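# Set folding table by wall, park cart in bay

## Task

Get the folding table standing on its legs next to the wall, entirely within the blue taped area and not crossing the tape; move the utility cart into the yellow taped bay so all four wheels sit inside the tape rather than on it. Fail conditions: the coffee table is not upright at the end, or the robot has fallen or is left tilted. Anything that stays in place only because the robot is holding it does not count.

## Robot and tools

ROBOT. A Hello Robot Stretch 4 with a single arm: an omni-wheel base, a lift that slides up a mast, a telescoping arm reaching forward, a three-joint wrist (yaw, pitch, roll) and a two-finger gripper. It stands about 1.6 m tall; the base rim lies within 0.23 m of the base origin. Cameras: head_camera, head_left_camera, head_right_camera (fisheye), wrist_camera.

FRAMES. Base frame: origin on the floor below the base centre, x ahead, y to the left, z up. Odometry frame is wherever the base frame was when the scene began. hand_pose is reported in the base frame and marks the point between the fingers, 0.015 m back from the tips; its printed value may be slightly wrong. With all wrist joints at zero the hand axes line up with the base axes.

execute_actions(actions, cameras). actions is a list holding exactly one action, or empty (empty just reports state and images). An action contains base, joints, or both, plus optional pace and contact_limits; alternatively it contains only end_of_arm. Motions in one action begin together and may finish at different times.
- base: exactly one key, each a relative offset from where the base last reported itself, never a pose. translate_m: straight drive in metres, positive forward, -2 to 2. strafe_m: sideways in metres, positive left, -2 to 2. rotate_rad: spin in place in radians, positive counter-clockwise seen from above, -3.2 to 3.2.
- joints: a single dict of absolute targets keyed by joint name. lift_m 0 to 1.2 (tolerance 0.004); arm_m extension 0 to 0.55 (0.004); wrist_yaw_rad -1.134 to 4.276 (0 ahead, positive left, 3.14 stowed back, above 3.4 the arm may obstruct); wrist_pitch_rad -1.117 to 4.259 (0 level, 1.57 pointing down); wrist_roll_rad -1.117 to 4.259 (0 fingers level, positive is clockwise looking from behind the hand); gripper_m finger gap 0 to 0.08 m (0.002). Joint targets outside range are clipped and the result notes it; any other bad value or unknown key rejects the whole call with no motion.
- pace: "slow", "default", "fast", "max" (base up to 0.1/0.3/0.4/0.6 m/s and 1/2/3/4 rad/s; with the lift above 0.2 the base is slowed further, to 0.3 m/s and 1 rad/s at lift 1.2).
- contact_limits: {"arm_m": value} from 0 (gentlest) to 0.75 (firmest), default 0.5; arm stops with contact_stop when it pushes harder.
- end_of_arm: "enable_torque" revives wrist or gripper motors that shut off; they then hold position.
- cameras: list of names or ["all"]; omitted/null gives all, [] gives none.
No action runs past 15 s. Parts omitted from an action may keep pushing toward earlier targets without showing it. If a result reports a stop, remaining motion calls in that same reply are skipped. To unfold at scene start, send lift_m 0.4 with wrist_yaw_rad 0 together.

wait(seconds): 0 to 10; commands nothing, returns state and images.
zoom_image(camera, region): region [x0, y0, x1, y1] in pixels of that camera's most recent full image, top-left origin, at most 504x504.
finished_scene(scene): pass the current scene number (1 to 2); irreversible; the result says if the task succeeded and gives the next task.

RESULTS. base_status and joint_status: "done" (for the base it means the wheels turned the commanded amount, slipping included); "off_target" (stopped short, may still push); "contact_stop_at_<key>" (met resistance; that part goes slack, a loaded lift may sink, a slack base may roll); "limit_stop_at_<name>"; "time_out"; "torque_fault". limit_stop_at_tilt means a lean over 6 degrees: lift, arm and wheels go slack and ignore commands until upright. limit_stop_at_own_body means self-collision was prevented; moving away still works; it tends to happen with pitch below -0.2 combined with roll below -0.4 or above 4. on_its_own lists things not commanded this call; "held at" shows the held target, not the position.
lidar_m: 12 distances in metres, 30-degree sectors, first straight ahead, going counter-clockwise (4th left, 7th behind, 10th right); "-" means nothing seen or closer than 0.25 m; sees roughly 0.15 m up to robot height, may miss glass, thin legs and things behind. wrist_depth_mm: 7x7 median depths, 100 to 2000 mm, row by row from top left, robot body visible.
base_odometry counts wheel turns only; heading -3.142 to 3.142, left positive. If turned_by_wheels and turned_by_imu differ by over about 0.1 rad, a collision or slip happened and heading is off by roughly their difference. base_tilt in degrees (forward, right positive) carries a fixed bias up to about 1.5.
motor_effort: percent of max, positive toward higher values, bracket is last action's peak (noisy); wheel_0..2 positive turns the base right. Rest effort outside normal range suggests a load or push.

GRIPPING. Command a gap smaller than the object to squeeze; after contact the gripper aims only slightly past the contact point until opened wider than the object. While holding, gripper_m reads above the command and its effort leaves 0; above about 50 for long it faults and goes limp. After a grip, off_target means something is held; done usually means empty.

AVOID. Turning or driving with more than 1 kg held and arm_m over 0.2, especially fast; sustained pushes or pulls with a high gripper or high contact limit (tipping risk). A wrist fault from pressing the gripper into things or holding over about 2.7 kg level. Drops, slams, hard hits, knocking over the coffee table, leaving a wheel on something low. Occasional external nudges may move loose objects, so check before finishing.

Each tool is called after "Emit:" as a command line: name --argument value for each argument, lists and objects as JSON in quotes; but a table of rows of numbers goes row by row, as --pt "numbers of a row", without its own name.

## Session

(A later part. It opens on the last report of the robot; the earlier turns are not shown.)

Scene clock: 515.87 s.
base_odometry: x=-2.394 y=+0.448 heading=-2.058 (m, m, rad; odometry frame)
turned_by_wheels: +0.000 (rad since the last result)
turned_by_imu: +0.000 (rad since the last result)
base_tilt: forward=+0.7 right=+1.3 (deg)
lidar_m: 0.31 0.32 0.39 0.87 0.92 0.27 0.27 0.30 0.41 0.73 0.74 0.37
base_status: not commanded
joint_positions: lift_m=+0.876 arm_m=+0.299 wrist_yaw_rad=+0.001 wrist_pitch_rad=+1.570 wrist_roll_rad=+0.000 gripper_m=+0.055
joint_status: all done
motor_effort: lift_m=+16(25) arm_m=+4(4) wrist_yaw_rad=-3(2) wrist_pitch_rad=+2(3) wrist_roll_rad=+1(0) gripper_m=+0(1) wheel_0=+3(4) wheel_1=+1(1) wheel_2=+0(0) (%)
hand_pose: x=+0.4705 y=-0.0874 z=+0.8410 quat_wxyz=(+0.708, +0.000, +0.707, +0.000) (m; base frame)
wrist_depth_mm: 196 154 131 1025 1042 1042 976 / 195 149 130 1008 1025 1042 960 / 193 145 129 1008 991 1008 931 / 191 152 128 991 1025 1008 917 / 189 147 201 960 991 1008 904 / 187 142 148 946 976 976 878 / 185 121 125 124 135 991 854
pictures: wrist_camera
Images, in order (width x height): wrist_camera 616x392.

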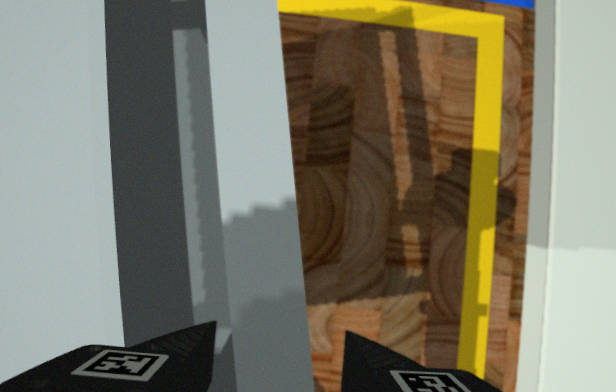

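Emit:
execute_actions --actions '[{"base":{"strafe_m":-0.3},"pace":"slow"}]'

Scene clock: 523.90 s.
base_odometry: x=-2.659 y=+0.588 heading=-2.057 (m, m, rad; odometry frame)
turned_by_wheels: +0.001 (rad since the last result)
turned_by_imu: +0.001 (rad since the last result)
base_tilt: forward=+0.7 right=+1.3 (deg)
lidar_m: 0.31 0.33 0.40 1.17 0.40 0.30 0.28 0.31 0.42 0.42 0.45 0.64
base_status: done
joint_positions: lift_m=+0.875 arm_m=+0.299 wrist_yaw_rad=+0.001 wrist_pitch_rad=+1.570 wrist_roll_rad=+0.000 gripper_m=+0.055
joint_status: not commanded
motor_effort: lift_m=+18(18) arm_m=+4(4) wrist_yaw_rad=-3(3) wrist_pitch_rad=+0(7) wrist_roll_rad=+1(1) gripper_m=-2(7) wheel_0=+4(14) wheel_1=+1(3) wheel_2=+2(4) (%)
hand_pose: x=+0.4705 y=-0.0874 z=+0.8409 quat_wxyz=(+0.708, +0.000, +0.707, +0.000) (m; base frame)
wrist_depth_mm: 138 179 129 1008 1042 778 535 / 138 173 128 991 991 768 525 / 137 178 126 976 991 741 521 / 135 172 125 991 991 732 517 / 158 170 124 976 991 699 504 / 185 160 123 960 991 683 492 / 184 126 121 946 135 615 477
pictures: head_camera, head_left_camera, head_right_camera, wrist_camera
Images, in order (width x height): head_camera 420x560, head_left_camera 420x672, head_right_camera 420x672, wrist_camera 616x392.

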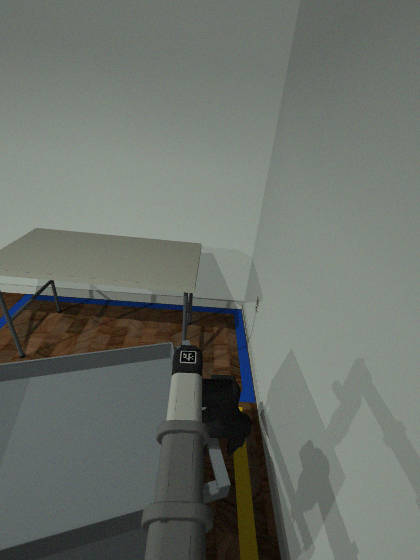

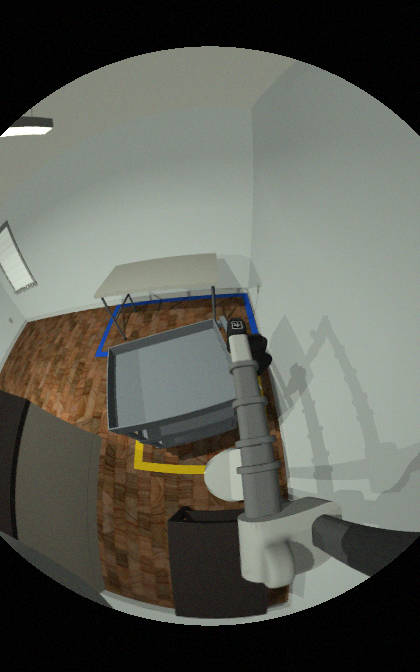

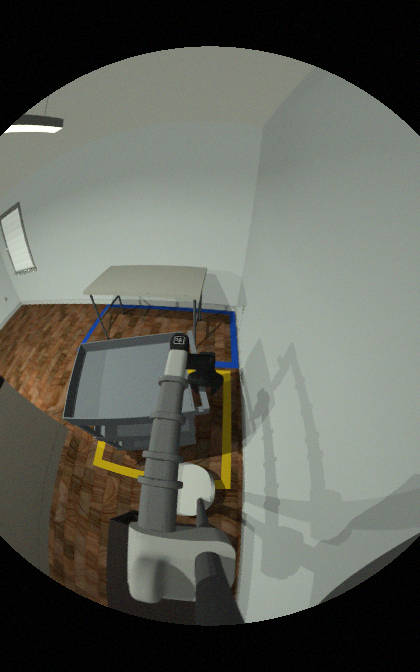

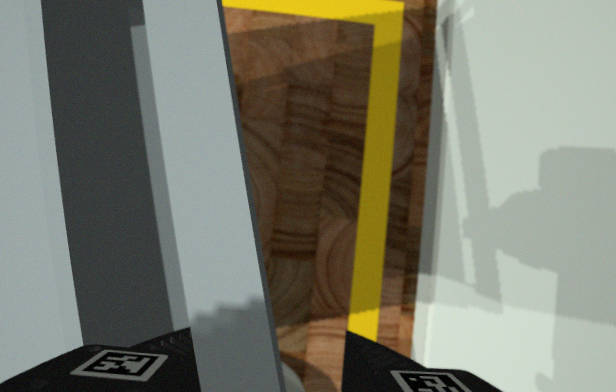

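Emit:
zoom_image --camera "head_left_camera" --region '[80,300,300,500]'

Emit:
zoom_image --camera "head_right_camera" --region '[50,310,270,510]'

Region (80, 300, 300, 500) of head_left_camera's 420x672 image, scaled by 2.291, with more detail than that image has; it fills the top 458 rows of this view, and the rest is white.

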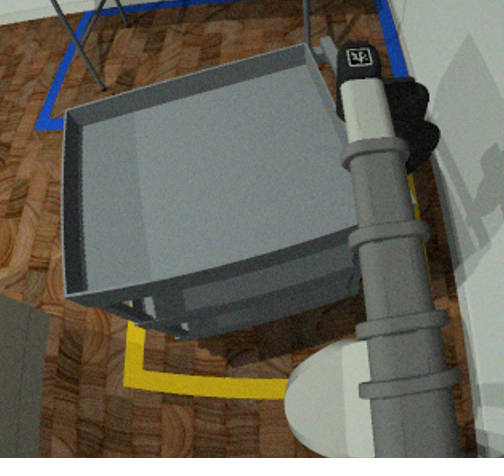

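Region (50, 310, 270, 510) of head_right_camera's 420x672 image, scaled by 2.291, with more detail than that image has; it fills the top 458 rows of this view, and the rest is white.

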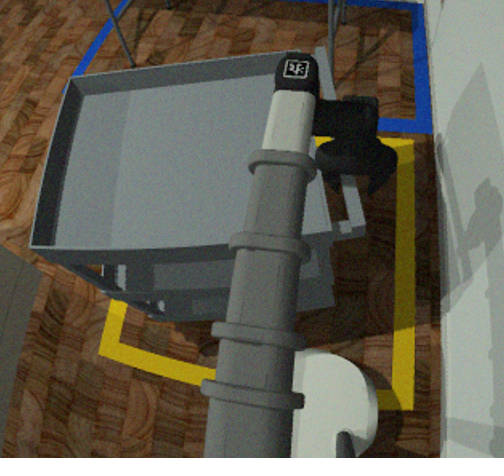

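Emit:
execute_actions --actions '[{"base":{"strafe_m":-0.07},"pace":"slow"}]' --cameras '[]'

Emit:
execute_actions --actions '[{"joints":{"lift_m":1.1}}]' --cameras '[]'

Emit:
execute_actions --actions '[{"joints":{"arm_m":0.55},"base":{"strafe_m":0.3}}]'

Scene clock: 541.10 s.
base_odometry: x=-2.721 y=+0.621 heading=-2.057 (m, m, rad; odometry frame)
turned_by_wheels: +0.000 (rad since the last result)
turned_by_imu: +0.000 (rad since the last result)
base_tilt: forward=+0.7 right=+1.3 (deg)
lidar_m: 0.31 0.33 0.39 1.24 0.42 0.29 0.27 0.52 0.38 0.36 0.38 0.53
base_status: done
joint_positions: lift_m=+0.875 arm_m=+0.299 wrist_yaw_rad=+0.001 wrist_pitch_rad=+1.570 wrist_roll_rad=+0.000 gripper_m=+0.055
joint_status: not commanded
motor_effort: lift_m=+18(18) arm_m=+4(4) wrist_yaw_rad=-2(4) wrist_pitch_rad=+1(6) wrist_roll_rad=+1(1) gripper_m=-2(4) wheel_0=+1(11) wheel_1=-1(5) wheel_2=+2(7) (%)
hand_pose: x=+0.4705 y=-0.0874 z=+0.8409 quat_wxyz=(+0.708, +0.000, +0.707, +0.000) (m; base frame)
wrist_depth_mm: 142 171 142 1008 1025 627 449 / 136 177 128 991 1042 621 430 / 138 177 126 1008 991 597 424 / 134 173 125 976 976 585 415 / 159 171 124 976 946 564 404 / 185 159 123 960 917 554 404 / 184 125 121 976 135 500 394
pictures: none
No camera images: the call's "cameras" was empty. Leave "cameras" out to get every camera's image.

Scene clock: 543.10 s.
base_odometry: x=-2.721 y=+0.621 heading=-2.057 (m, m, rad; odometry frame)
turned_by_wheels: +0.000 (rad since the last result)
turned_by_imu: +0.000 (rad since the last result)
base_tilt: forward=+0.7 right=+1.3 (deg)
lidar_m: 0.33 0.33 0.37 1.25 0.39 0.29 0.26 0.52 0.37 0.35 0.38 0.40
base_status: not commanded
joint_positions: lift_m=+1.100 arm_m=+0.299 wrist_yaw_rad=+0.000 wrist_pitch_rad=+1.570 wrist_roll_rad=+0.000 gripper_m=+0.055
joint_status: all done
motor_effort: lift_m=+25(26) arm_m=+4(4) wrist_yaw_rad=-2(3) wrist_pitch_rad=-2(1) wrist_roll_rad=+1(1) gripper_m=-2(2) wheel_0=+1(1) wheel_1=-1(1) wheel_2=+2(2) (%)
hand_pose: x=+0.4705 y=-0.0874 z=+1.0653 quat_wxyz=(+0.708, +0.000, +0.707, +0.000) (m; base frame)
wrist_depth_mm: 415 421 574 1229 1229 627 449 / 415 418 392 1229 1182 621 433 / 407 418 382 1229 1118 603 421 / 404 413 413 1205 1060 585 413 / 399 410 410 1205 1025 559 402 / 402 404 407 1182 976 539 404 / 397 125 338 946 135 500 394
pictures: none
No camera images: the call's "cameras" was empty. Leave "cameras" out to get every camera's image.

Scene clock: 545.43 s.
base_odometry: x=-2.455 y=+0.481 heading=-2.057 (m, m, rad; odometry frame)
turned_by_wheels: +0.000 (rad since the last result)
turned_by_imu: -0.001 (rad since the last result)
base_tilt: forward=+0.7 right=+1.3 (deg)
lidar_m: 0.25 0.25 0.30 0.94 1.00 0.27 0.27 0.30 0.40 0.65 0.55 0.28
base_status: done
joint_positions: lift_m=+1.100 arm_m=+0.549 wrist_yaw_rad=+0.000 wrist_pitch_rad=+1.570 wrist_roll_rad=+0.000 gripper_m=+0.055
joint_status: all done
motor_effort: lift_m=+24(25) arm_m=+5(5) wrist_yaw_rad=-1(2) wrist_pitch_rad=-1(2) wrist_roll_rad=+1(1) gripper_m=-2(2) wheel_0=+0(7) wheel_1=-2(10) wheel_2=+0(2) (%)
hand_pose: x=+0.7203 y=-0.0874 z=+1.0654 quat_wxyz=(+0.707, +0.000, +0.707, +0.000) (m; base frame)
wrist_depth_mm: 1205 1229 1229 1255 1255 1255 904 / 1182 1182 1229 1229 1255 1229 854 / 1160 1182 1182 1205 1229 1182 842 / 1182 1182 1205 1205 1182 976 831 / 1138 1160 413 413 421 366 820 / 397 404 407 410 418 370 788 / 389 126 399 410 135 370 741
pictures: head_camera, head_left_camera, head_right_camera, wrist_camera
Images, in order (width x height): head_camera 420x560, head_left_camera 420x672, head_right_camera 420x672, wrist_camera 616x392.

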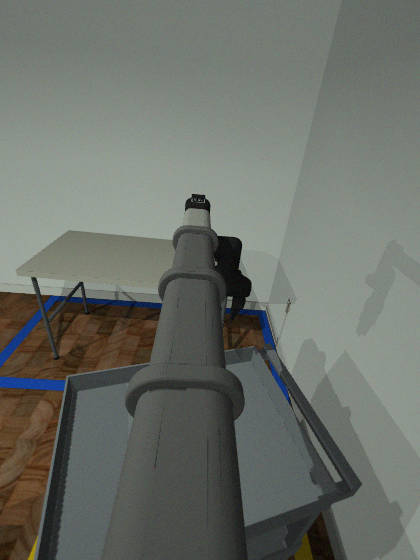

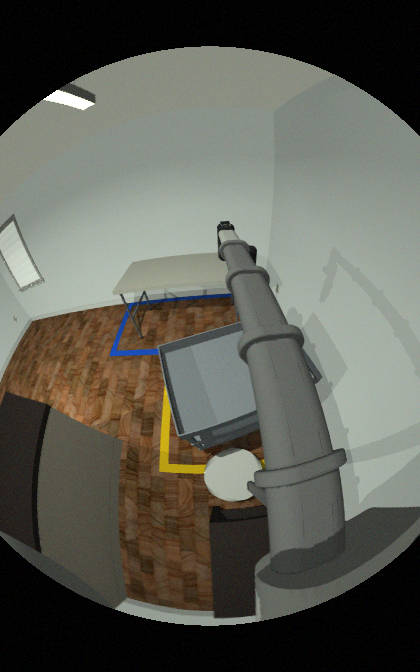

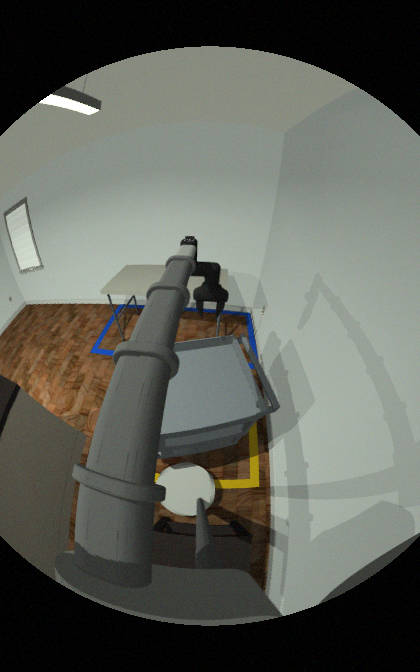

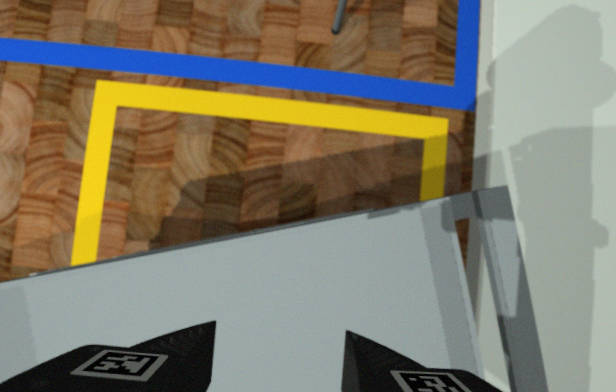

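Emit:
zoom_image --camera "head_left_camera" --region '[130,340,330,500]'

Emit:
zoom_image --camera "head_right_camera" --region '[80,260,300,510]'

Region (130, 340, 330, 500) of head_left_camera's 420x672 image, scaled by 2.520, with more detail than that image has; it fills the top 403 rows of this view, and the rest is white.

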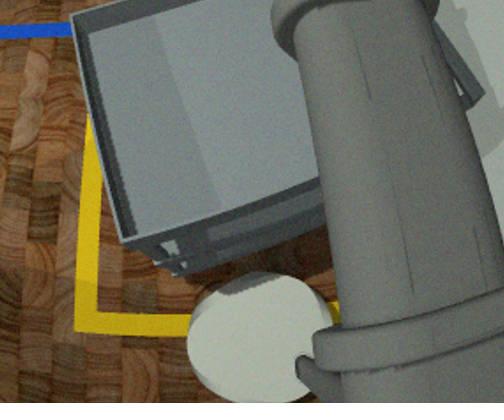

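Region (80, 260, 300, 510) of head_right_camera's 420x672 image, scaled by 2.016, with more detail than that image has; it fills the left 444 columns of this view, and the rest is white.

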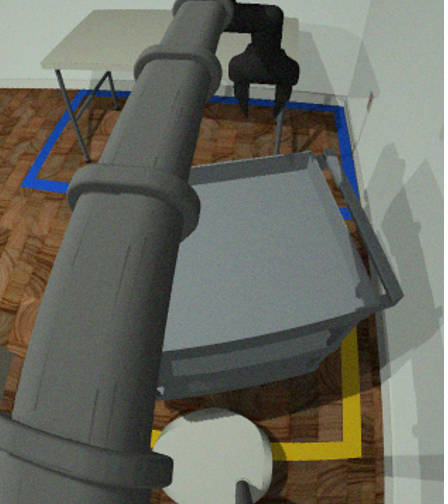

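Emit:
finished_scene --scene 2

The scene is finished: the task was done.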